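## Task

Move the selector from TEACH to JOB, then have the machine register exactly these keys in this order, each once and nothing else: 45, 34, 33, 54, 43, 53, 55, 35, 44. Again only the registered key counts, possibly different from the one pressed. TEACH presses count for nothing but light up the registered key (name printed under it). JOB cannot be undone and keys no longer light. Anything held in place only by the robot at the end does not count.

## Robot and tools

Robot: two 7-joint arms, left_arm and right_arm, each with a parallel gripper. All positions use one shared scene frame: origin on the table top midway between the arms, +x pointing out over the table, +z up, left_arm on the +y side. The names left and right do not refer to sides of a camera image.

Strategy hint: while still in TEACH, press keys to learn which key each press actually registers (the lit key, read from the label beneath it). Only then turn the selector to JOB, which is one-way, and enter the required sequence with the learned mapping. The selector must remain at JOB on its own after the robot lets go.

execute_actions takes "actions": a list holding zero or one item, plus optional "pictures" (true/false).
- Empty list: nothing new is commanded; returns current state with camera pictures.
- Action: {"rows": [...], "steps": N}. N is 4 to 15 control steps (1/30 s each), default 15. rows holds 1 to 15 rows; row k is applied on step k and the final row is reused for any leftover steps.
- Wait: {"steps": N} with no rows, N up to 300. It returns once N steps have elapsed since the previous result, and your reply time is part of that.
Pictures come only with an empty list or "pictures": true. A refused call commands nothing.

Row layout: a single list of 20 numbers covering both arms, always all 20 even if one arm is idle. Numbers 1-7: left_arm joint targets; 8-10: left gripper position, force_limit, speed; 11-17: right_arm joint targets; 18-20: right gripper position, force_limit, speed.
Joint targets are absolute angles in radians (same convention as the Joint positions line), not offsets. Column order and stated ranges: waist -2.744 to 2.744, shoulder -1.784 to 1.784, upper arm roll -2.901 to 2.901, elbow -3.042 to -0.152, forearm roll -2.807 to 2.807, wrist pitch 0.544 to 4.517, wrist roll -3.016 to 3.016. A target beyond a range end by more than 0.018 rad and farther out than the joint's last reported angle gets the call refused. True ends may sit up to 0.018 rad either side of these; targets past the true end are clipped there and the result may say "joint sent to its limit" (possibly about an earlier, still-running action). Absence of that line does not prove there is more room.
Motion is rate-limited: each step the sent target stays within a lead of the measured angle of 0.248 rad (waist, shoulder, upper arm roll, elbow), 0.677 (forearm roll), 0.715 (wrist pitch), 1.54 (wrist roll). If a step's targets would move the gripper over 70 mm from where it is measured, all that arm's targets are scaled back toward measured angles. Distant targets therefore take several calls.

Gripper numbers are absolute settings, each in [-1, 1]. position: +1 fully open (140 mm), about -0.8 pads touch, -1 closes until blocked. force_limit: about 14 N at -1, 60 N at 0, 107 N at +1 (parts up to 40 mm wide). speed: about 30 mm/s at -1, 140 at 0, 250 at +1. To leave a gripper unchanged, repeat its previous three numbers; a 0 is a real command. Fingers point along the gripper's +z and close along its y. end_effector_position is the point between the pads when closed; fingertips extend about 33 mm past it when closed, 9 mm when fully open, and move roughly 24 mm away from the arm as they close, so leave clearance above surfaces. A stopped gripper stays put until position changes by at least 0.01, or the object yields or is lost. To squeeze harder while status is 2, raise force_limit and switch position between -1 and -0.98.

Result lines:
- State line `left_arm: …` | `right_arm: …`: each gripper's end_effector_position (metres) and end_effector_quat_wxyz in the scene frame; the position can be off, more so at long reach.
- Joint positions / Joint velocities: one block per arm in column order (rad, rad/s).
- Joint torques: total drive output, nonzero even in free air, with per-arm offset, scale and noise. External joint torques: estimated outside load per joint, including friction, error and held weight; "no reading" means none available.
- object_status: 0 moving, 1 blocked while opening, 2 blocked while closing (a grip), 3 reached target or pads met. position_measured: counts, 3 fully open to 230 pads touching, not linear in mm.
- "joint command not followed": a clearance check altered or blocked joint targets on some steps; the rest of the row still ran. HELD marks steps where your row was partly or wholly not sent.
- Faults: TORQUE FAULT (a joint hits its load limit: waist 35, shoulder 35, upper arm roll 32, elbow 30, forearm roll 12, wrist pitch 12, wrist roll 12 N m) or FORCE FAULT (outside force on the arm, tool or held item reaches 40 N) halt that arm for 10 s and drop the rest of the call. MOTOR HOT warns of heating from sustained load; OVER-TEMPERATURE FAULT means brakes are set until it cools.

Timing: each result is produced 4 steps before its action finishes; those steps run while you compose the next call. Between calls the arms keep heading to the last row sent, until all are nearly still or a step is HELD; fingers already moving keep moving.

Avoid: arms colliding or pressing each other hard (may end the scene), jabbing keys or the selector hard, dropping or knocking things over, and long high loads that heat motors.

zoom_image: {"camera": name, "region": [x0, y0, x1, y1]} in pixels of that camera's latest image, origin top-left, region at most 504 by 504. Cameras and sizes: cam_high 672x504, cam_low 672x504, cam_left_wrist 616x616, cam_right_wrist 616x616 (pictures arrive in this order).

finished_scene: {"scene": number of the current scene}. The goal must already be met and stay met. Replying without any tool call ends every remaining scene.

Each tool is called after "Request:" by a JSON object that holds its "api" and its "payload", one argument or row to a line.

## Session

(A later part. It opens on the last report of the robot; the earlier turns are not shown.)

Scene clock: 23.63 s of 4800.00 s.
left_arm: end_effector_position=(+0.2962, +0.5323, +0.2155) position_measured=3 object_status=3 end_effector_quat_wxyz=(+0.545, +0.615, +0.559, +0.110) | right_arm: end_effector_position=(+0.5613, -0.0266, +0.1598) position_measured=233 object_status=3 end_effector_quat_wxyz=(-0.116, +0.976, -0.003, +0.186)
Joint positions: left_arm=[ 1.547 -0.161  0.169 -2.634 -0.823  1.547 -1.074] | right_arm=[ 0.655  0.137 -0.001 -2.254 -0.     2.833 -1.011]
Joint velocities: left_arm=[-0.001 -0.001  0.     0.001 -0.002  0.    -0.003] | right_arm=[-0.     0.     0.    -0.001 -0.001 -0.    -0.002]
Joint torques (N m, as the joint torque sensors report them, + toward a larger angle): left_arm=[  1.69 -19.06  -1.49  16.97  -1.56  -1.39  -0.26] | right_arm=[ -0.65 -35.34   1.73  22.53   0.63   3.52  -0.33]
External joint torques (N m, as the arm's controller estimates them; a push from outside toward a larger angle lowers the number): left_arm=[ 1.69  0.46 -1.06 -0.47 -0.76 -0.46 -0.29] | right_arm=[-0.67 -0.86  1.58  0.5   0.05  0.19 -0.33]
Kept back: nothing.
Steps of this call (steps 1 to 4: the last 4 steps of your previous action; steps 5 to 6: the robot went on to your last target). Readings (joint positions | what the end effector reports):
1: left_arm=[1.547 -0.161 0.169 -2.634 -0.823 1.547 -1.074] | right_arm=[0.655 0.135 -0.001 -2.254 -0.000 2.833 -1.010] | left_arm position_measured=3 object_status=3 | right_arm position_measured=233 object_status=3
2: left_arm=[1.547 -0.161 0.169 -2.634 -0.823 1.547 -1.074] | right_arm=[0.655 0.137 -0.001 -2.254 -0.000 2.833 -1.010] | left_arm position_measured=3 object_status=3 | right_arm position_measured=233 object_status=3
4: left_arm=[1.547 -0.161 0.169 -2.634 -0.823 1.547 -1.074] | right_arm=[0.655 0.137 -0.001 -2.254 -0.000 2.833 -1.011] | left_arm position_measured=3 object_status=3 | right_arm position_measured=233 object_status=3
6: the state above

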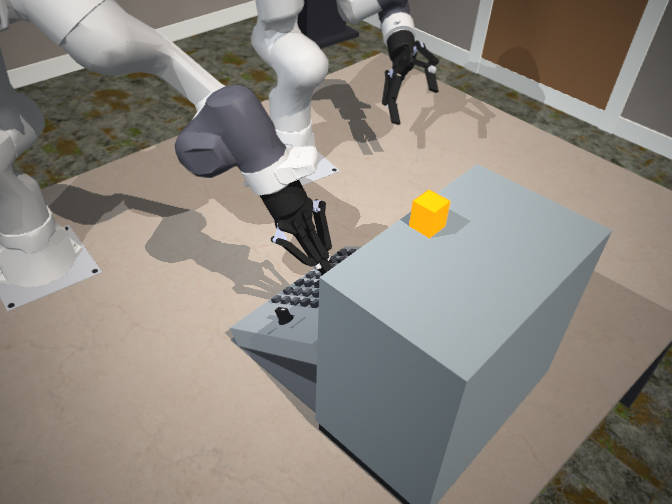

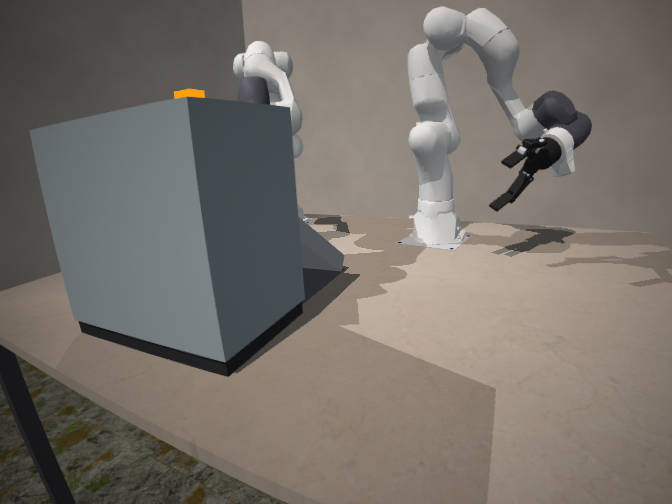

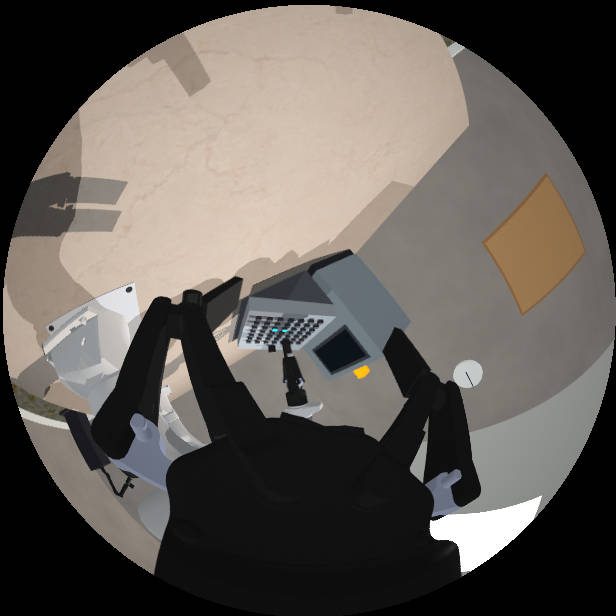

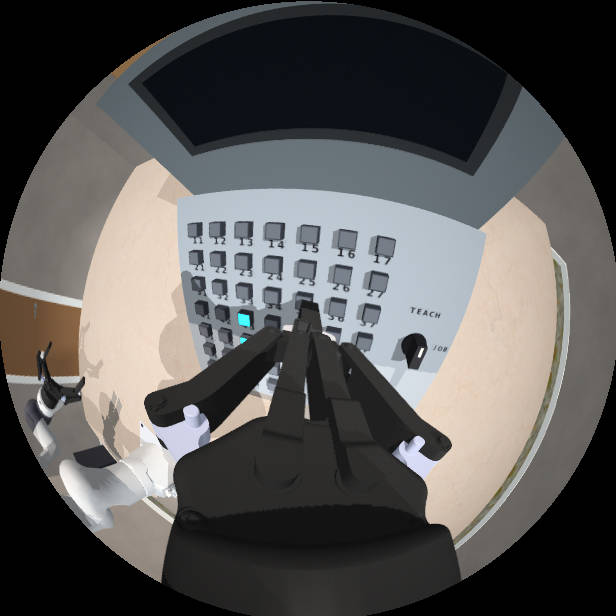

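Request:
{"api": "execute_actions", "payload": {
  "actions": [
    {"rows":[[1.549,-0.162,0.167,-2.636,-0.826,1.544,-1.079,1,0,0,0.654,0.141,0,-2.2545,0,2.834,-1.017,-1,0,1],[1.549,-0.162,0.167,-2.636,-0.826,1.544,-1.079,1,0,0,0.654,0.144,0,-2.2545,0,2.834,-1.017,-1,0,1],[1.549,-0.162,0.167,-2.636,-0.826,1.544,-1.079,1,0,0,0.654,0.147,0,-2.2545,0,2.834,-1.017,-1,0,1],[1.549,-0.162,0.167,-2.636,-0.826,1.544,-1.079,1,0,0,0.654,0.15,0,-2.2545,0,2.834,-1.017,-1,0,1],[1.549,-0.162,0.167,-2.636,-0.826,1.544,-1.079,1,0,0,0.654,0.153,0,-2.2545,0,2.834,-1.017,-1,0,1]],"steps":12}
  ],
  "pictures": true
}}

Scene clock: 24.20 s of 4800.00 s.
left_arm: end_effector_position=(+0.2962, +0.5323, +0.2155) position_measured=3 object_status=3 end_effector_quat_wxyz=(+0.545, +0.615, +0.559, +0.110) | right_arm: end_effector_position=(+0.5601, -0.0274, +0.1531) position_measured=233 object_status=3 end_effector_quat_wxyz=(-0.113, +0.977, -0.003, +0.182)
Joint positions: left_arm=[ 1.547 -0.161  0.169 -2.634 -0.823  1.547 -1.074] | right_arm=[ 0.655  0.148 -0.001 -2.254 -0.     2.834 -1.011]
Joint velocities: left_arm=[-0.001  0.001 -0.001  0.001  0.001 -0.     0.001] | right_arm=[ 0.    -0.002 -0.    -0.001  0.001  0.001 -0.001]
Joint torques (N m, as the joint torque sensors report them, + toward a larger angle): left_arm=[  1.94 -19.61  -1.97  16.63  -1.58  -1.36  -0.27] | right_arm=[ -0.69 -32.1    1.97  22.25   0.61   3.31  -0.34]
External joint torques (N m, as the arm's controller estimates them; a push from outside toward a larger angle lowers the number): left_arm=[ 1.96 -0.16 -1.52 -0.76 -0.78 -0.43 -0.3 ] | right_arm=[-0.69  3.76  1.83 -0.44  0.04 -0.45 -0.33]
Steps of this call (steps 1 to 9: the robot went on to your last target; steps 10 to 17: the first 8 steps of this action). Readings (joint positions | what the end effector reports):
10: left_arm=[1.547 -0.161 0.169 -2.634 -0.823 1.547 -1.074] | right_arm=[0.655 0.138 -0.001 -2.254 -0.000 2.833 -1.011] | left_arm position_measured=3 object_status=3 | right_arm position_measured=233 object_status=3
11: left_arm=[1.547 -0.161 0.169 -2.634 -0.823 1.547 -1.074] | right_arm=[0.655 0.138 -0.001 -2.254 -0.000 2.833 -1.011] | left_arm position_measured=3 object_status=3 | right_arm position_measured=233 object_status=3
13: left_arm=[1.547 -0.161 0.169 -2.634 -0.823 1.547 -1.074] | right_arm=[0.655 0.142 -0.001 -2.254 -0.000 2.833 -1.011] | left_arm position_measured=3 object_status=3 | right_arm position_measured=233 object_status=3
17: the state above

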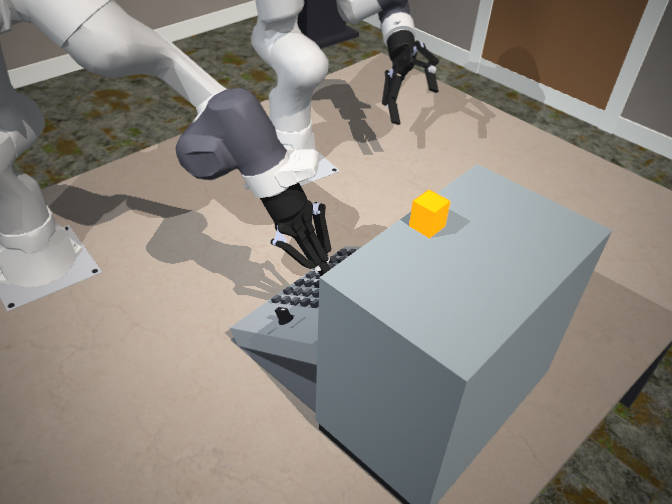

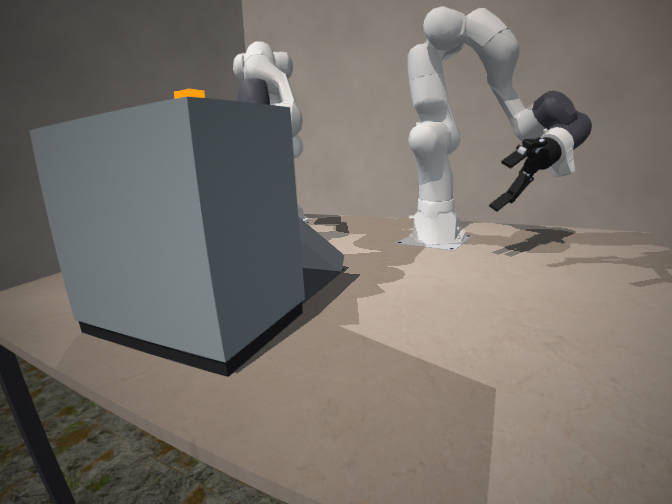

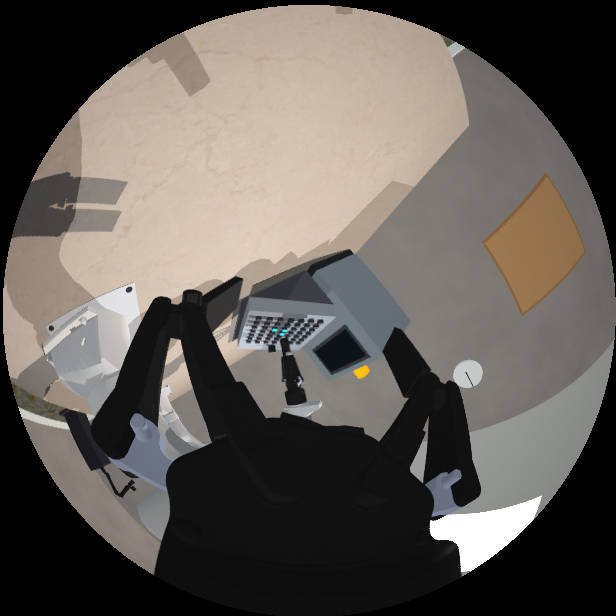

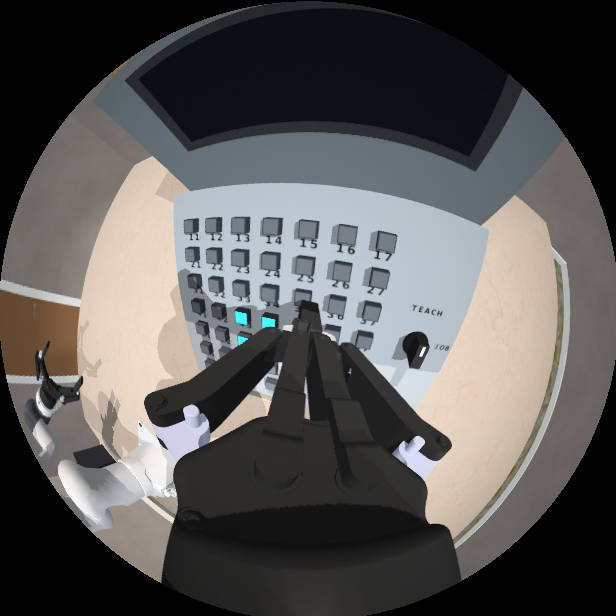

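Request:
{"api": "execute_actions", "payload": {
  "actions": [
    {"rows":[[1.549,-0.162,0.167,-2.636,-0.826,1.544,-1.079,1,0,0,0.654,0.09,0,-2.2545,0,2.834,-1.017,-1,0,1],[1.549,-0.162,0.167,-2.636,-0.826,1.544,-1.079,1,0,0,0.654,0.09,0,-2.2545,0,2.834,-1.017,-1,0,1],[1.549,-0.162,0.167,-2.636,-0.826,1.544,-1.079,1,0,0,0.654,0.09,0,-2.2545,0,2.834,-1.017,-1,0,1],[1.549,-0.162,0.167,-2.636,-0.826,1.544,-1.079,1,0,0,0.654,0.09,0,-2.2545,0,2.834,-1.017,-1,0,1],[1.549,-0.162,0.167,-2.636,-0.826,1.544,-1.079,1,0,0,0.654,0.09,0,-2.2545,0,2.834,-1.017,-1,0,1],[1.549,-0.162,0.167,-2.636,-0.826,1.544,-1.079,1,0,0,0.615,0.05,0,-2.3275,0,2.8585,-1.056,-1,0,1]],"steps":15}
  ]
}}

Request:
{"api": "execute_actions", "payload": {
  "actions": [
    {"steps":12}
  ]
}}

Request:
{"api": "execute_actions", "payload": {
  "actions": [
    {"rows":[[1.549,-0.162,0.167,-2.636,-0.826,1.544,-1.079,1,0,0,0.615,0.06,0,-2.3275,0,2.8585,-1.056,-1,0,1],[1.549,-0.162,0.167,-2.636,-0.826,1.544,-1.079,1,0,0,0.615,0.068,0,-2.3275,0,2.8585,-1.056,-1,0,1],[1.549,-0.162,0.167,-2.636,-0.826,1.544,-1.079,1,0,0,0.615,0.075,0,-2.3275,0,2.8585,-1.056,-1,0,1],[1.549,-0.162,0.167,-2.636,-0.826,1.544,-1.079,1,0,0,0.615,0.081,0,-2.3275,0,2.8585,-1.056,-1,0,1],[1.549,-0.162,0.167,-2.636,-0.826,1.544,-1.079,1,0,0,0.615,0.086,0,-2.3275,0,2.8585,-1.056,-1,0,1],[1.549,-0.162,0.167,-2.636,-0.826,1.544,-1.079,1,0,0,0.615,0.09,0,-2.3275,0,2.8585,-1.056,-1,0,1],[1.549,-0.162,0.167,-2.636,-0.826,1.544,-1.079,1,0,0,0.615,0.093,0,-2.3275,0,2.8585,-1.056,-1,0,1],[1.549,-0.162,0.167,-2.636,-0.826,1.544,-1.079,1,0,0,0.615,0.096,0,-2.3275,0,2.8585,-1.056,-1,0,1],[1.549,-0.162,0.167,-2.636,-0.826,1.544,-1.079,1,0,0,0.615,0.099,0,-2.3275,0,2.8585,-1.056,-1,0,1],[1.549,-0.162,0.167,-2.636,-0.826,1.544,-1.079,1,0,0,0.615,0.102,0,-2.3275,0,2.8585,-1.056,-1,0,1],[1.549,-0.162,0.167,-2.636,-0.826,1.544,-1.079,1,0,0,0.615,0.104,0,-2.3275,0,2.8585,-1.056,-1,0,1]],"steps":15}
  ]
}}

Request:
{"api": "execute_actions", "payload": {
  "actions": [
    {"steps":6}
  ],
  "pictures": true
}}

Scene clock: 25.27 s of 4800.00 s.
left_arm: end_effector_position=(+0.2962, +0.5323, +0.2155) position_measured=3 object_status=3 end_effector_quat_wxyz=(+0.545, +0.615, +0.559, +0.110) | right_arm: end_effector_position=(+0.5622, -0.0531, +0.1832) position_measured=233 object_status=3 end_effector_quat_wxyz=(-0.119, +0.972, -0.011, +0.204)
Joint positions: left_arm=[ 1.547 -0.161  0.169 -2.634 -0.823  1.547 -1.074] | right_arm=[ 0.619  0.053 -0.    -2.319 -0.     2.85  -1.03 ]
Joint velocities: left_arm=[ 0.     0.001  0.001 -0.001 -0.001 -0.001 -0.   ] | right_arm=[-0.066 -0.021 -0.011 -0.099  0.002  0.035 -0.069]
Joint torques (N m, as the joint torque sensors report them, + toward a larger angle): left_arm=[  2.25 -19.27  -1.77  16.84  -1.67  -1.34  -0.24] | right_arm=[  1.69 -34.55   2.13  22.67   0.62   3.89  -0.38]
External joint torques (N m, as the arm's controller estimates them; a push from outside toward a larger angle lowers the number): left_arm=[ 2.25  0.14 -1.35 -0.52 -0.88 -0.41 -0.27] | right_arm=[-0.78 -2.43 -0.33 -0.49  0.22  0.39 -0.37]
Steps of this call (steps 1 to 4: the last 4 steps of your previous action; steps 5 to 15: the robot went on to your last target; steps 16 to 21: nothing new was sent; steps 22 to 32: the first 11 steps of this action). Readings (joint positions | what the end effector reports):
22: left_arm=[1.547 -0.161 0.169 -2.634 -0.823 1.547 -1.074] | right_arm=[0.655 0.141 -0.001 -2.257 -0.000 2.833 -1.011] | left_arm position_measured=3 object_status=3 | right_arm position_measured=233 object_status=3
23: left_arm=[1.547 -0.161 0.169 -2.634 -0.823 1.547 -1.074] | right_arm=[0.655 0.127 -0.001 -2.259 -0.000 2.832 -1.011] | left_arm position_measured=3 object_status=3 | right_arm position_measured=233 object_status=3
25: left_arm=[1.547 -0.161 0.169 -2.634 -0.823 1.547 -1.074] | right_arm=[0.655 0.104 -0.001 -2.256 -0.000 2.833 -1.012] | left_arm position_measured=3 object_status=3 | right_arm position_measured=233 object_status=3
29: left_arm=[1.547 -0.161 0.169 -2.634 -0.823 1.547 -1.074] | right_arm=[0.632 0.061 0.002 -2.300 -0.000 2.845 -1.022] | left_arm position_measured=3 object_status=3 | right_arm position_measured=233 object_status=3
32: the state above

Scene clock: 25.67 s of 4800.00 s.
left_arm: end_effector_position=(+0.2962, +0.5323, +0.2155) position_measured=3 object_status=3 end_effector_quat_wxyz=(+0.545, +0.615, +0.559, +0.110) | right_arm: end_effector_position=(+0.5618, -0.0550, +0.1823) position_measured=233 object_status=3 end_effector_quat_wxyz=(-0.118, +0.971, -0.005, +0.206)
Joint positions: left_arm=[ 1.547 -0.161  0.169 -2.634 -0.823  1.547 -1.074] | right_arm=[ 0.617  0.051 -0.001 -2.326 -0.     2.856 -1.045]
Joint velocities: left_arm=[-0.001  0.     0.    -0.001  0.001  0.    -0.001] | right_arm=[ 0.001  0.001  0.001 -0.001 -0.     0.004 -0.018]
Joint torques (N m, as the joint torque sensors report them, + toward a larger angle): left_arm=[  2.39 -19.74  -1.36  17.1   -1.63  -1.39  -0.28] | right_arm=[ -0.99 -33.67   1.51  21.91   0.62   3.65  -0.33]
External joint torques (N m, as the arm's controller estimates them; a push from outside toward a larger angle lowers the number): left_arm=[ 2.43 -0.29 -0.89 -0.27 -0.84 -0.45 -0.31] | right_arm=[-1.08 -2.04  1.38 -0.25  0.04  0.29 -0.33]
Kept back: nothing.
Steps of this call (steps 1 to 4: the last 4 steps of your previous action; steps 5 to 12: the robot went on to your last target). Readings (joint positions | what the end effector reports):
1: left_arm=[1.547 -0.161 0.169 -2.634 -0.823 1.547 -1.074] | right_arm=[0.617 0.053 -0.001 -2.322 -0.000 2.851 -1.032] | left_arm position_measured=3 object_status=3 | right_arm position_measured=233 object_status=3
2: left_arm=[1.547 -0.161 0.169 -2.634 -0.823 1.547 -1.074] | right_arm=[0.617 0.053 -0.001 -2.323 -0.000 2.852 -1.034] | left_arm position_measured=3 object_status=3 | right_arm position_measured=233 object_status=3
4: left_arm=[1.547 -0.161 0.169 -2.634 -0.823 1.547 -1.074] | right_arm=[0.617 0.052 -0.001 -2.325 -0.000 2.853 -1.037] | left_arm position_measured=3 object_status=3 | right_arm position_measured=233 object_status=3
8: left_arm=[1.547 -0.161 0.169 -2.634 -0.823 1.547 -1.074] | right_arm=[0.617 0.051 -0.001 -2.326 -0.000 2.855 -1.042] | left_arm position_measured=3 object_status=3 | right_arm position_measured=233 object_status=3
12: the state above

Scene clock: 26.03 s of 4800.00 s.
left_arm: end_effector_position=(+0.2962, +0.5323, +0.2155) position_measured=3 object_status=3 end_effector_quat_wxyz=(+0.545, +0.615, +0.559, +0.110) | right_arm: end_effector_position=(+0.5551, -0.0589, +0.1522) position_measured=233 object_status=3 end_effector_quat_wxyz=(-0.107, +0.977, -0.003, +0.187)
Joint positions: left_arm=[ 1.547 -0.161  0.169 -2.634 -0.823  1.547 -1.074] | right_arm=[ 0.617  0.098 -0.001 -2.327 -0.     2.857 -1.049]
Joint velocities: left_arm=[ 0.001  0.001  0.001 -0.001  0.     0.    -0.001] | right_arm=[-0.001  0.072  0.001 -0.001 -0.001  0.004 -0.005]
Joint torques (N m, as the joint torque sensors report them, + toward a larger angle): left_arm=[  1.74 -19.29  -1.09  16.25  -1.64  -1.37  -0.26] | right_arm=[ -0.85 -33.9    1.41  21.68   0.61   3.39  -0.32]
External joint torques (N m, as the arm's controller estimates them; a push from outside toward a larger angle lowers the number): left_arm=[ 1.71  0.2  -0.69 -1.16 -0.84 -0.45 -0.29] | right_arm=[-0.87  0.49  1.29 -0.81  0.05 -0.09 -0.32]
Steps of this call (steps 1 to 11: the first 11 steps of this action). Readings (joint positions | what the end effector reports):
1: left_arm=[1.547 -0.161 0.169 -2.634 -0.823 1.547 -1.074] | right_arm=[0.617 0.052 -0.001 -2.326 -0.000 2.856 -1.046] | left_arm position_measured=3 object_status=3 | right_arm position_measured=233 object_status=3
2: left_arm=[1.547 -0.161 0.169 -2.634 -0.823 1.547 -1.074] | right_arm=[0.617 0.055 -0.001 -2.326 -0.000 2.857 -1.046] | left_arm position_measured=3 object_status=3 | right_arm position_measured=233 object_status=3
4: left_arm=[1.547 -0.161 0.169 -2.634 -0.823 1.547 -1.074] | right_arm=[0.617 0.065 -0.001 -2.326 -0.000 2.857 -1.047] | left_arm position_measured=3 object_status=3 | right_arm position_measured=233 object_status=3
8: left_arm=[1.547 -0.161 0.169 -2.634 -0.823 1.547 -1.074] | right_arm=[0.617 0.087 -0.001 -2.326 -0.000 2.857 -1.048] | left_arm position_measured=3 object_status=3 | right_arm position_measured=233 object_status=3
11: the state above

Scene clock: 26.23 s of 4800.00 s.
left_arm: end_effector_position=(+0.2962, +0.5323, +0.2155) position_measured=3 object_status=3 end_effector_quat_wxyz=(+0.545, +0.615, +0.559, +0.110) | right_arm: end_effector_position=(+0.5544, -0.0593, +0.1494) position_measured=233 object_status=3 end_effector_quat_wxyz=(-0.105, +0.977, -0.002, +0.185)
Joint positions: left_arm=[ 1.547 -0.161  0.169 -2.634 -0.823  1.547 -1.074] | right_arm=[ 0.617  0.102 -0.001 -2.327 -0.     2.857 -1.05 ]
Joint velocities: left_arm=[ 0.  0. -0.  0.  0. -0. -0.] | right_arm=[-0.    -0.    -0.001 -0.001  0.     0.    -0.002]
Joint torques (N m, as the joint torque sensors report them, + toward a larger angle): left_arm=[  2.4  -19.24  -1.16  16.94  -1.66  -1.35  -0.25] | right_arm=[ -0.88 -32.67   1.48  22.08   0.59   3.49  -0.32]
External joint torques (N m, as the arm's controller estimates them; a push from outside toward a larger angle lowers the number): left_arm=[ 2.39  0.16 -0.74 -0.47 -0.87 -0.43 -0.28] | right_arm=[-0.85  0.18  1.41  0.5   0.03  0.17 -0.32]
Kept back: nothing.
Steps of this call (steps 1 to 4: the last 4 steps of your previous action; steps 5 to 6: the robot went on to your last target). Readings (joint positions | what the end effector reports):
1: left_arm=[1.547 -0.161 0.169 -2.634 -0.823 1.547 -1.074] | right_arm=[0.617 0.099 -0.001 -2.327 -0.000 2.857 -1.049] | left_arm position_measured=3 object_status=3 | right_arm position_measured=233 object_status=3
2: left_arm=[1.547 -0.161 0.169 -2.634 -0.823 1.547 -1.074] | right_arm=[0.617 0.101 -0.001 -2.327 -0.000 2.857 -1.049] | left_arm position_measured=3 object_status=3 | right_arm position_measured=233 object_status=3
4: left_arm=[1.547 -0.161 0.169 -2.634 -0.823 1.547 -1.074] | right_arm=[0.617 0.102 -0.001 -2.327 -0.000 2.857 -1.050] | left_arm position_measured=3 object_status=3 | right_arm position_measured=233 object_status=3
6: the state above

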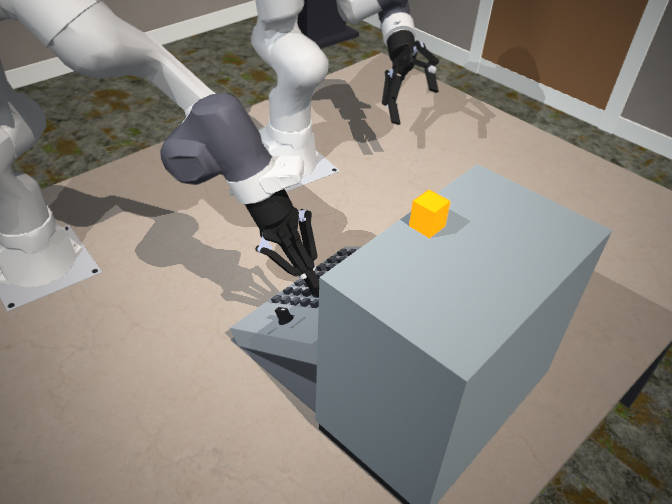

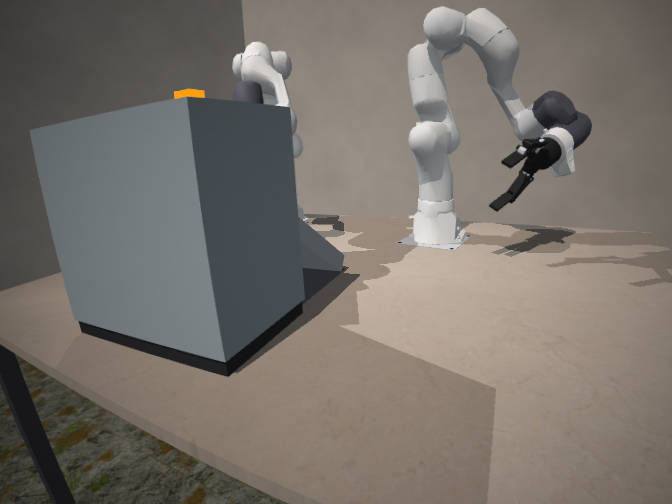

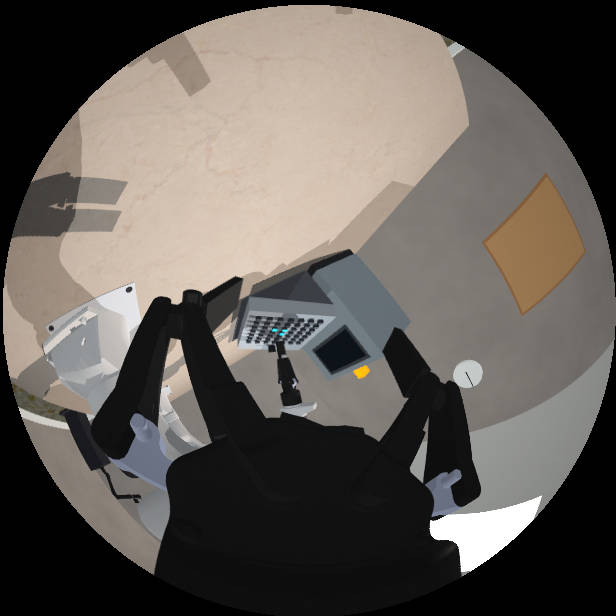

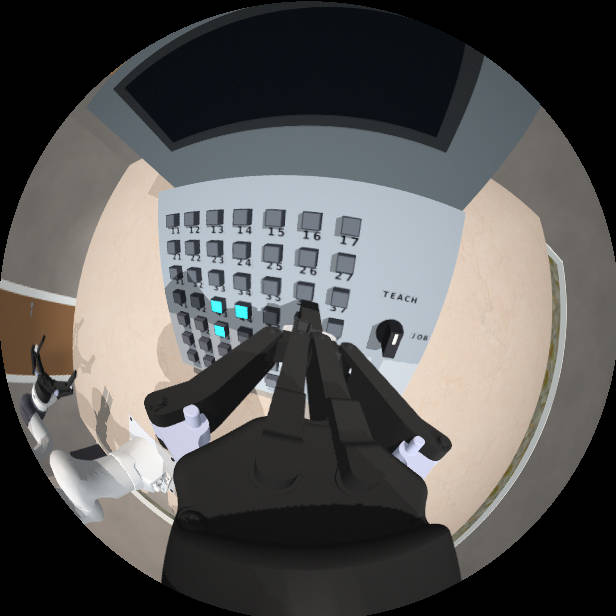

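Request:
{"api": "execute_actions", "payload": {
  "actions": [
    {"rows":[[1.549,-0.162,0.167,-2.636,-0.826,1.544,-1.079,1,0,0,0.615,0.05,0,-2.3275,0,2.8585,-1.056,-1,0,1],[1.549,-0.162,0.167,-2.636,-0.826,1.544,-1.079,1,0,0,0.615,0.05,0,-2.3275,0,2.8585,-1.056,-1,0,1],[1.549,-0.162,0.167,-2.636,-0.826,1.544,-1.079,1,0,0,0.615,0.05,0,-2.3275,0,2.8585,-1.056,-1,0,1],[1.549,-0.162,0.167,-2.636,-0.826,1.544,-1.079,1,0,0,0.615,0.05,0,-2.3275,0,2.8585,-1.056,-1,0,1],[1.549,-0.162,0.167,-2.636,-0.826,1.544,-1.079,1,0,0,0.615,0.05,0,-2.3275,0,2.8585,-1.056,-1,0,1],[1.549,-0.162,0.167,-2.636,-0.826,1.544,-1.079,1,0,0,0.604,0.055,0,-2.292,0,2.85,-1.067,-1,0,1]],"steps":15}
  ]
}}

Request:
{"api": "execute_actions", "payload": {
  "actions": [
    {"steps":12}
  ]
}}

Request:
{"api": "execute_actions", "payload": {
  "actions": [
    {"rows":[[1.549,-0.162,0.167,-2.636,-0.826,1.544,-1.079,1,0,0,0.604,0.065,0,-2.292,0,2.85,-1.067,-1,0,1],[1.549,-0.162,0.167,-2.636,-0.826,1.544,-1.079,1,0,0,0.604,0.073,0,-2.292,0,2.85,-1.067,-1,0,1],[1.549,-0.162,0.167,-2.636,-0.826,1.544,-1.079,1,0,0,0.604,0.08,0,-2.292,0,2.85,-1.067,-1,0,1],[1.549,-0.162,0.167,-2.636,-0.826,1.544,-1.079,1,0,0,0.604,0.086,0,-2.292,0,2.85,-1.067,-1,0,1],[1.549,-0.162,0.167,-2.636,-0.826,1.544,-1.079,1,0,0,0.604,0.091,0,-2.292,0,2.85,-1.067,-1,0,1],[1.549,-0.162,0.167,-2.636,-0.826,1.544,-1.079,1,0,0,0.604,0.095,0,-2.292,0,2.85,-1.067,-1,0,1],[1.549,-0.162,0.167,-2.636,-0.826,1.544,-1.079,1,0,0,0.604,0.098,0,-2.292,0,2.85,-1.067,-1,0,1],[1.549,-0.162,0.167,-2.636,-0.826,1.544,-1.079,1,0,0,0.604,0.101,0,-2.292,0,2.85,-1.067,-1,0,1],[1.549,-0.162,0.167,-2.636,-0.826,1.544,-1.079,1,0,0,0.604,0.104,0,-2.292,0,2.85,-1.067,-1,0,1],[1.549,-0.162,0.167,-2.636,-0.826,1.544,-1.079,1,0,0,0.604,0.107,0,-2.292,0,2.85,-1.067,-1,0,1],[1.549,-0.162,0.167,-2.636,-0.826,1.544,-1.079,1,0,0,0.604,0.11,0,-2.292,0,2.85,-1.067,-1,0,1]],"steps":15}
  ]
}}

Request:
{"api": "execute_actions", "payload": {
  "actions": [
    {"steps":6}
  ],
  "pictures": true
}}

Scene clock: 27.80 s of 4800.00 s.
left_arm: end_effector_position=(+0.2962, +0.5323, +0.2155) position_measured=3 object_status=3 end_effector_quat_wxyz=(+0.545, +0.615, +0.559, +0.110) | right_arm: end_effector_position=(+0.5764, -0.0537, +0.1977) position_measured=233 object_status=3 end_effector_quat_wxyz=(-0.122, +0.968, -0.004, +0.218)
Joint positions: left_arm=[ 1.547 -0.161  0.169 -2.634 -0.823  1.547 -1.074] | right_arm=[ 0.607  0.053  0.    -2.295 -0.     2.855 -1.056]
Joint velocities: left_arm=[-0.    -0.001 -0.    -0.001 -0.001 -0.001  0.001] | right_arm=[-0.015  0.001 -0.001  0.03  -0.    -0.009 -0.019]
Joint torques (N m, as the joint torque sensors report them, + toward a larger angle): left_arm=[  2.   -19.31  -1.58  16.96  -1.59  -1.36  -0.28] | right_arm=[ -0.96 -32.44   0.95  23.38   0.65   2.87  -0.38]
External joint torques (N m, as the arm's controller estimates them; a push from outside toward a larger angle lowers the number): left_arm=[ 1.98  0.27 -1.18 -0.5  -0.79 -0.43 -0.31] | right_arm=[-1.37 -1.42  0.39  1.75  0.11 -0.36 -0.37]
Steps of this call (steps 1 to 15: the robot went on to your last target; steps 16 to 36: nothing new was sent; steps 37 to 47: the first 11 steps of this action). Readings (joint positions | what the end effector reports):
37: left_arm=[1.547 -0.161 0.169 -2.634 -0.823 1.547 -1.074] | right_arm=[0.617 0.095 -0.001 -2.330 -0.000 2.856 -1.051] | left_arm position_measured=3 object_status=3 | right_arm position_measured=233 object_status=3
38: left_arm=[1.547 -0.161 0.169 -2.634 -0.823 1.547 -1.074] | right_arm=[0.617 0.084 -0.001 -2.332 -0.000 2.855 -1.051] | left_arm position_measured=3 object_status=3 | right_arm position_measured=233 object_status=3
40: left_arm=[1.547 -0.161 0.169 -2.634 -0.823 1.547 -1.074] | right_arm=[0.617 0.063 -0.001 -2.329 -0.000 2.856 -1.051] | left_arm position_measured=3 object_status=3 | right_arm position_measured=233 object_status=3
44: left_arm=[1.547 -0.161 0.169 -2.634 -0.823 1.547 -1.074] | right_arm=[0.610 0.054 0.000 -2.304 -0.000 2.855 -1.054] | left_arm position_measured=3 object_status=3 | right_arm position_measured=233 object_status=3
47: the state above

Scene clock: 28.20 s of 4800.00 s.
left_arm: end_effector_position=(+0.2962, +0.5323, +0.2155) position_measured=3 object_status=3 end_effector_quat_wxyz=(+0.545, +0.615, +0.559, +0.110) | right_arm: end_effector_position=(+0.5765, -0.0540, +0.1975) position_measured=233 object_status=3 end_effector_quat_wxyz=(-0.122, +0.968, -0.002, +0.218)
Joint positions: left_arm=[ 1.547 -0.161  0.169 -2.634 -0.823  1.547 -1.074] | right_arm=[ 0.606  0.054  0.    -2.294 -0.     2.852 -1.06 ]
Joint velocities: left_arm=[ 0.    -0.     0.002  0.001  0.    -0.001 -0.001] | right_arm=[ 0.001 -0.001 -0.001  0.     0.001 -0.001 -0.004]
Joint torques (N m, as the joint torque sensors report them, + toward a larger angle): left_arm=[  1.94 -19.48  -1.54  16.99  -1.61  -1.46  -0.27] | right_arm=[ -1.35 -32.64   0.62  24.47   0.65   3.13  -0.3 ]
External joint torques (N m, as the arm's controller estimates them; a push from outside toward a larger angle lowers the number): left_arm=[ 1.88  0.02 -1.18 -0.45 -0.82 -0.53 -0.3 ] | right_arm=[-1.38 -0.33  0.54  1.84  0.04 -0.27 -0.3 ]
Kept back: nothing.
Steps of this call (steps 1 to 4: the last 4 steps of your previous action; steps 5 to 12: the robot went on to your last target). Readings (joint positions | what the end effector reports):
1: left_arm=[1.547 -0.161 0.169 -2.634 -0.823 1.547 -1.074] | right_arm=[0.606 0.053 0.000 -2.294 -0.000 2.854 -1.057] | left_arm position_measured=3 object_status=3 | right_arm position_measured=233 object_status=3
2: left_arm=[1.547 -0.161 0.169 -2.634 -0.823 1.547 -1.074] | right_arm=[0.606 0.053 0.000 -2.294 -0.000 2.854 -1.057] | left_arm position_measured=3 object_status=3 | right_arm position_measured=233 object_status=3
4: left_arm=[1.547 -0.161 0.169 -2.634 -0.823 1.547 -1.074] | right_arm=[0.606 0.054 0.000 -2.294 -0.000 2.853 -1.058] | left_arm position_measured=3 object_status=3 | right_arm position_measured=233 object_status=3
8: left_arm=[1.547 -0.161 0.169 -2.634 -0.823 1.547 -1.074] | right_arm=[0.606 0.054 0.000 -2.294 -0.000 2.853 -1.059] | left_arm position_measured=3 object_status=3 | right_arm position_measured=233 object_status=3
12: the state above

Scene clock: 28.57 s of 4800.00 s.
left_arm: end_effector_position=(+0.2962, +0.5323, +0.2155) position_measured=3 object_status=3 end_effector_quat_wxyz=(+0.545, +0.615, +0.559, +0.110) | right_arm: end_effector_position=(+0.5706, -0.0572, +0.1661) position_measured=233 object_status=3 end_effector_quat_wxyz=(-0.110, +0.974, -0.002, +0.198)
Joint positions: left_arm=[ 1.547 -0.161  0.169 -2.634 -0.823  1.547 -1.074] | right_arm=[ 0.606  0.103  0.    -2.292 -0.     2.852 -1.061]
Joint velocities: left_arm=[-0.    -0.001  0.    -0.    -0.001  0.     0.002] | right_arm=[ 0.     0.089  0.    -0.001  0.001 -0.001 -0.002]
Joint torques (N m, as the joint torque sensors report them, + toward a larger angle): left_arm=[  2.42 -19.04  -1.15  16.76  -1.68  -1.35  -0.32] | right_arm=[ -1.28 -34.6    0.88  22.75   0.62   3.14  -0.28]
External joint torques (N m, as the arm's controller estimates them; a push from outside toward a larger angle lowers the number): left_arm=[ 2.41  0.46 -0.72 -0.66 -0.88 -0.42 -0.35] | right_arm=[-1.36 -0.34  0.7   0.51  0.05 -0.26 -0.28]
Steps of this call (steps 1 to 11: the first 11 steps of this action). Readings (joint positions | what the end effector reports):
1: left_arm=[1.547 -0.161 0.169 -2.634 -0.823 1.547 -1.074] | right_arm=[0.606 0.055 0.000 -2.293 -0.000 2.852 -1.060] | left_arm position_measured=3 object_status=3 | right_arm position_measured=233 object_status=3
2: left_arm=[1.547 -0.161 0.169 -2.634 -0.823 1.547 -1.074] | right_arm=[0.606 0.058 0.000 -2.292 -0.000 2.852 -1.060] | left_arm position_measured=3 object_status=3 | right_arm position_measured=233 object_status=3
4: left_arm=[1.547 -0.161 0.169 -2.634 -0.823 1.547 -1.074] | right_arm=[0.606 0.069 0.000 -2.292 -0.000 2.852 -1.061] | left_arm position_measured=3 object_status=3 | right_arm position_measured=233 object_status=3
8: left_arm=[1.547 -0.161 0.169 -2.634 -0.823 1.547 -1.074] | right_arm=[0.606 0.092 0.000 -2.292 -0.000 2.852 -1.061] | left_arm position_measured=3 object_status=3 | right_arm position_measured=233 object_status=3
11: the state above

Scene clock: 28.77 s of 4800.00 s.
left_arm: end_effector_position=(+0.2962, +0.5323, +0.2155) position_measured=3 object_status=3 end_effector_quat_wxyz=(+0.545, +0.615, +0.559, +0.110) | right_arm: end_effector_position=(+0.5697, -0.0577, +0.1621) position_measured=233 object_status=3 end_effector_quat_wxyz=(-0.109, +0.975, -0.001, +0.195)
Joint positions: left_arm=[ 1.547 -0.161  0.169 -2.634 -0.823  1.547 -1.074] | right_arm=[ 0.606  0.109  0.    -2.292 -0.     2.851 -1.061]
Joint velocities: left_arm=[ 0.001 -0.    -0.001 -0.     0.     0.    -0.   ] | right_arm=[ 0.    -0.001  0.    -0.002 -0.     0.001 -0.001]
Joint torques (N m, as the joint torque sensors report them, + toward a larger angle): left_arm=[  2.28 -19.2   -1.52  16.69  -1.61  -1.4   -0.33] | right_arm=[ -1.45 -33.87   0.91  22.57   0.61   3.16  -0.32]
External joint torques (N m, as the arm's controller estimates them; a push from outside toward a larger angle lowers the number): left_arm=[ 2.29  0.34 -1.07 -0.73 -0.82 -0.46 -0.36] | right_arm=[-1.5  -0.55  0.75  0.72  0.04 -0.16 -0.32]
Kept back: nothing.
Steps of this call (steps 1 to 4: the last 4 steps of your previous action; steps 5 to 6: the robot went on to your last target). Readings (joint positions | what the end effector reports):
1: left_arm=[1.547 -0.161 0.169 -2.634 -0.823 1.547 -1.074] | right_arm=[0.606 0.106 0.000 -2.292 -0.000 2.852 -1.061] | left_arm position_measured=3 object_status=3 | right_arm position_measured=233 object_status=3
2: left_arm=[1.547 -0.161 0.169 -2.634 -0.823 1.547 -1.074] | right_arm=[0.606 0.107 0.000 -2.292 -0.000 2.851 -1.061] | left_arm position_measured=3 object_status=3 | right_arm position_measured=233 object_status=3
4: left_arm=[1.547 -0.161 0.169 -2.634 -0.823 1.547 -1.074] | right_arm=[0.606 0.109 0.000 -2.292 -0.000 2.851 -1.061] | left_arm position_measured=3 object_status=3 | right_arm position_measured=233 object_status=3
6: the state above

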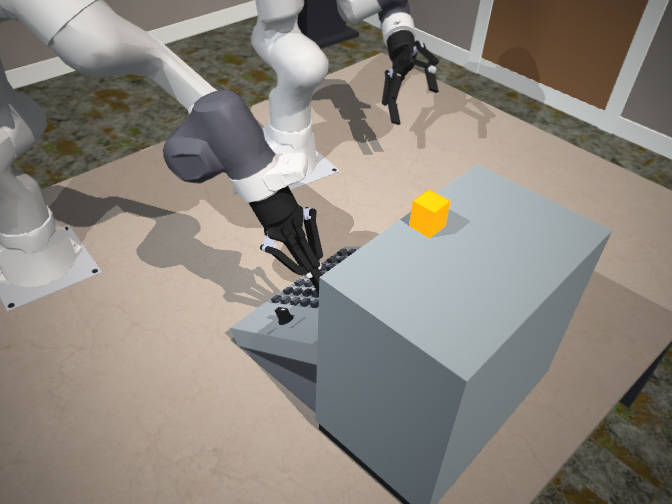

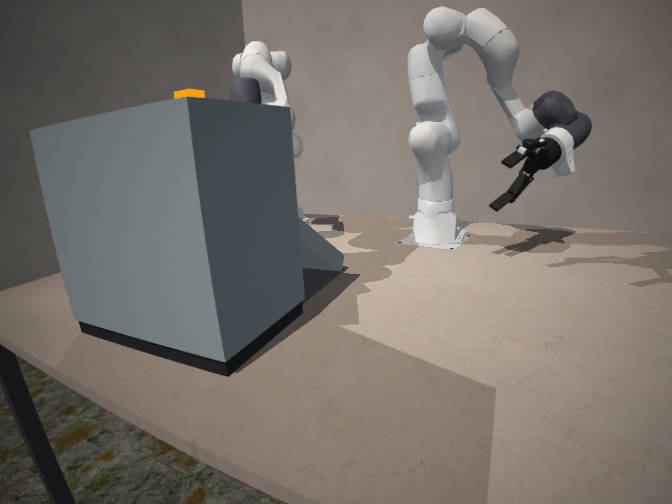

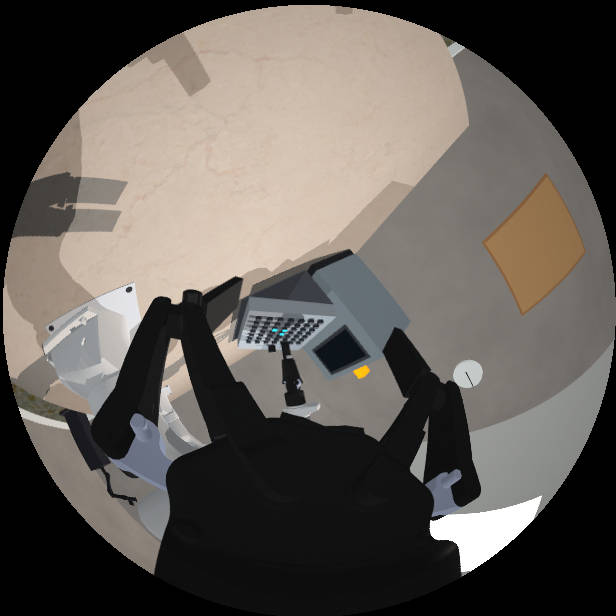

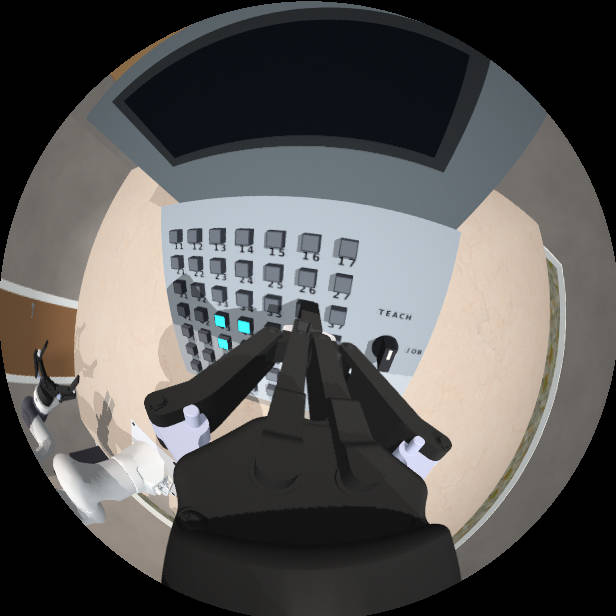

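Tip covers 36; go deeper.

Request:
{"api": "execute_actions", "payload": {
  "actions": [
    {"rows":[[1.549,-0.162,0.167,-2.636,-0.826,1.544,-1.079,1,0,0,0.604,0.113,0,-2.292,0,2.85,-1.067,-1,0,1],[1.549,-0.162,0.167,-2.636,-0.826,1.544,-1.079,1,0,0,0.604,0.116,0,-2.292,0,2.85,-1.067,-1,0,1],[1.549,-0.162,0.167,-2.636,-0.826,1.544,-1.079,1,0,0,0.604,0.119,0,-2.292,0,2.85,-1.067,-1,0,1],[1.549,-0.162,0.167,-2.636,-0.826,1.544,-1.079,1,0,0,0.604,0.122,0,-2.292,0,2.85,-1.067,-1,0,1],[1.549,-0.162,0.167,-2.636,-0.826,1.544,-1.079,1,0,0,0.604,0.125,0,-2.292,0,2.85,-1.067,-1,0,1],[1.549,-0.162,0.167,-2.636,-0.826,1.544,-1.079,1,0,0,0.604,0.128,0,-2.292,0,2.85,-1.067,-1,0,1]],"steps":13}
  ],
  "pictures": true
}}

Scene clock: 29.27 s of 4800.00 s.
left_arm: end_effector_position=(+0.2962, +0.5323, +0.2155) position_measured=3 object_status=3 end_effector_quat_wxyz=(+0.545, +0.615, +0.559, +0.110) | right_arm: end_effector_position=(+0.5695, -0.0579, +0.1582) position_measured=233 object_status=3 end_effector_quat_wxyz=(-0.108, +0.975, -0.001, +0.193)
Joint positions: left_arm=[ 1.547 -0.161  0.169 -2.634 -0.823  1.547 -1.074] | right_arm=[ 0.606  0.117  0.    -2.29  -0.     2.853 -1.062]
Joint velocities: left_arm=[ 0.    -0.001 -0.001 -0.001 -0.001  0.     0.001] | right_arm=[-0.001  0.     0.001  0.001 -0.002 -0.001 -0.002]
Joint torques (N m, as the joint torque sensors report them, + toward a larger angle): left_arm=[  1.82 -19.55  -1.62  16.99  -1.72  -1.42  -0.32] | right_arm=[ -1.49 -27.14   0.96  21.74   0.6    2.9   -0.32]
External joint torques (N m, as the arm's controller estimates them; a push from outside toward a larger angle lowers the number): left_arm=[ 1.81  0.01 -1.19 -0.46 -0.92 -0.5  -0.35] | right_arm=[-1.47  6.42  0.86 -0.12  0.04 -0.43 -0.31]
Steps of this call (steps 1 to 6: the robot went on to your last target; steps 7 to 15: the first 9 steps of this action). Readings (joint positions | what the end effector reports):
7: left_arm=[1.547 -0.161 0.169 -2.634 -0.823 1.547 -1.074] | right_arm=[0.606 0.109 0.000 -2.292 -0.000 2.851 -1.062] | left_arm position_measured=3 object_status=3 | right_arm position_measured=233 object_status=3
8: left_arm=[1.547 -0.161 0.169 -2.634 -0.823 1.547 -1.074] | right_arm=[0.606 0.110 0.000 -2.292 -0.000 2.851 -1.062] | left_arm position_measured=3 object_status=3 | right_arm position_measured=233 object_status=3
10: left_arm=[1.547 -0.161 0.169 -2.634 -0.823 1.547 -1.074] | right_arm=[0.606 0.113 0.000 -2.291 -0.000 2.852 -1.062] | left_arm position_measured=3 object_status=3 | right_arm position_measured=233 object_status=3
14: left_arm=[1.547 -0.161 0.169 -2.634 -0.823 1.547 -1.074] | right_arm=[0.606 0.117 0.000 -2.290 -0.000 2.853 -1.062] | left_arm position_measured=3 object_status=3 | right_arm position_measured=233 object_status=3
15: the state above

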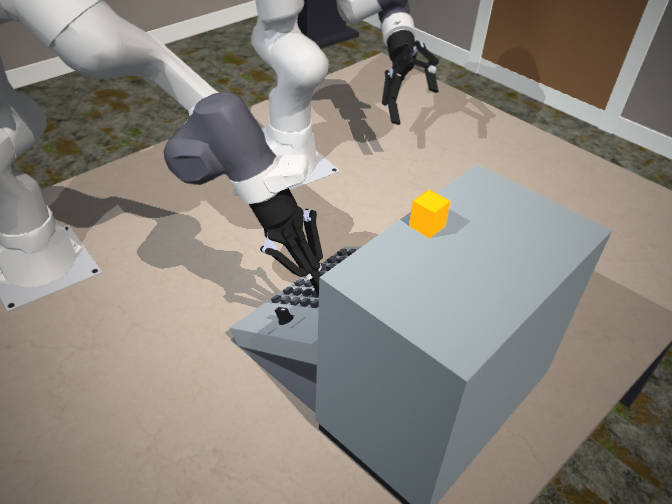

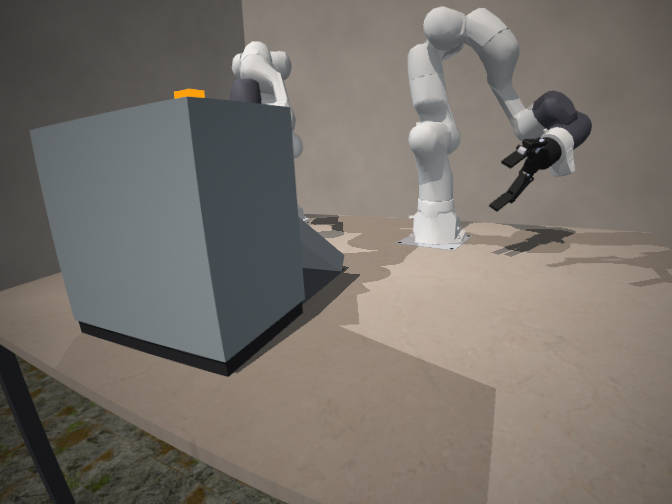

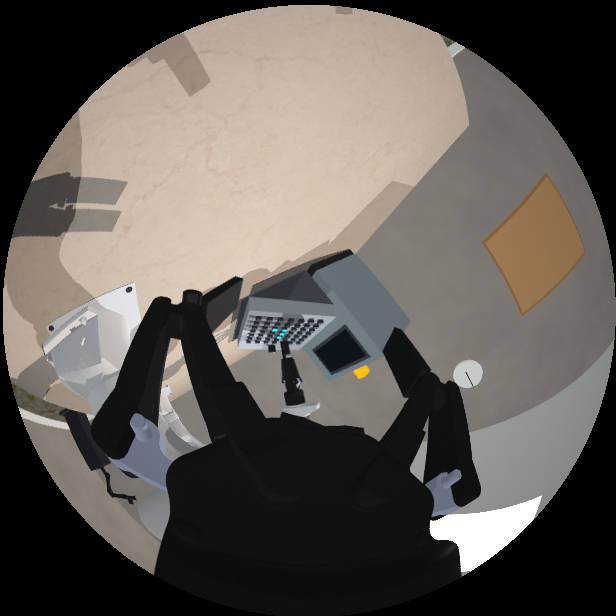

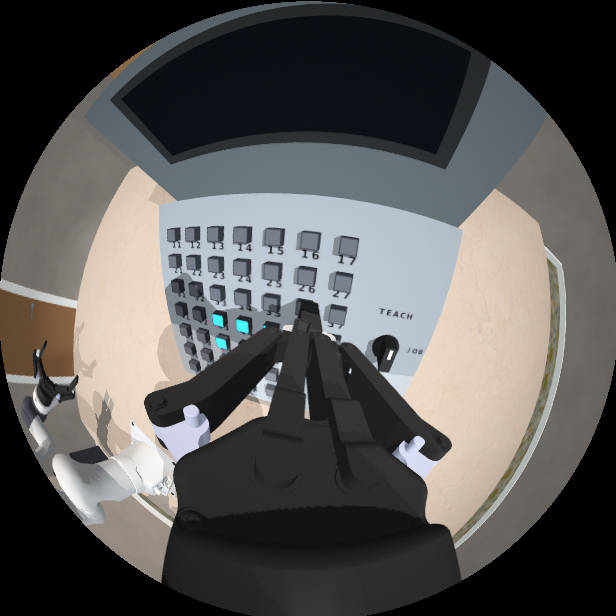

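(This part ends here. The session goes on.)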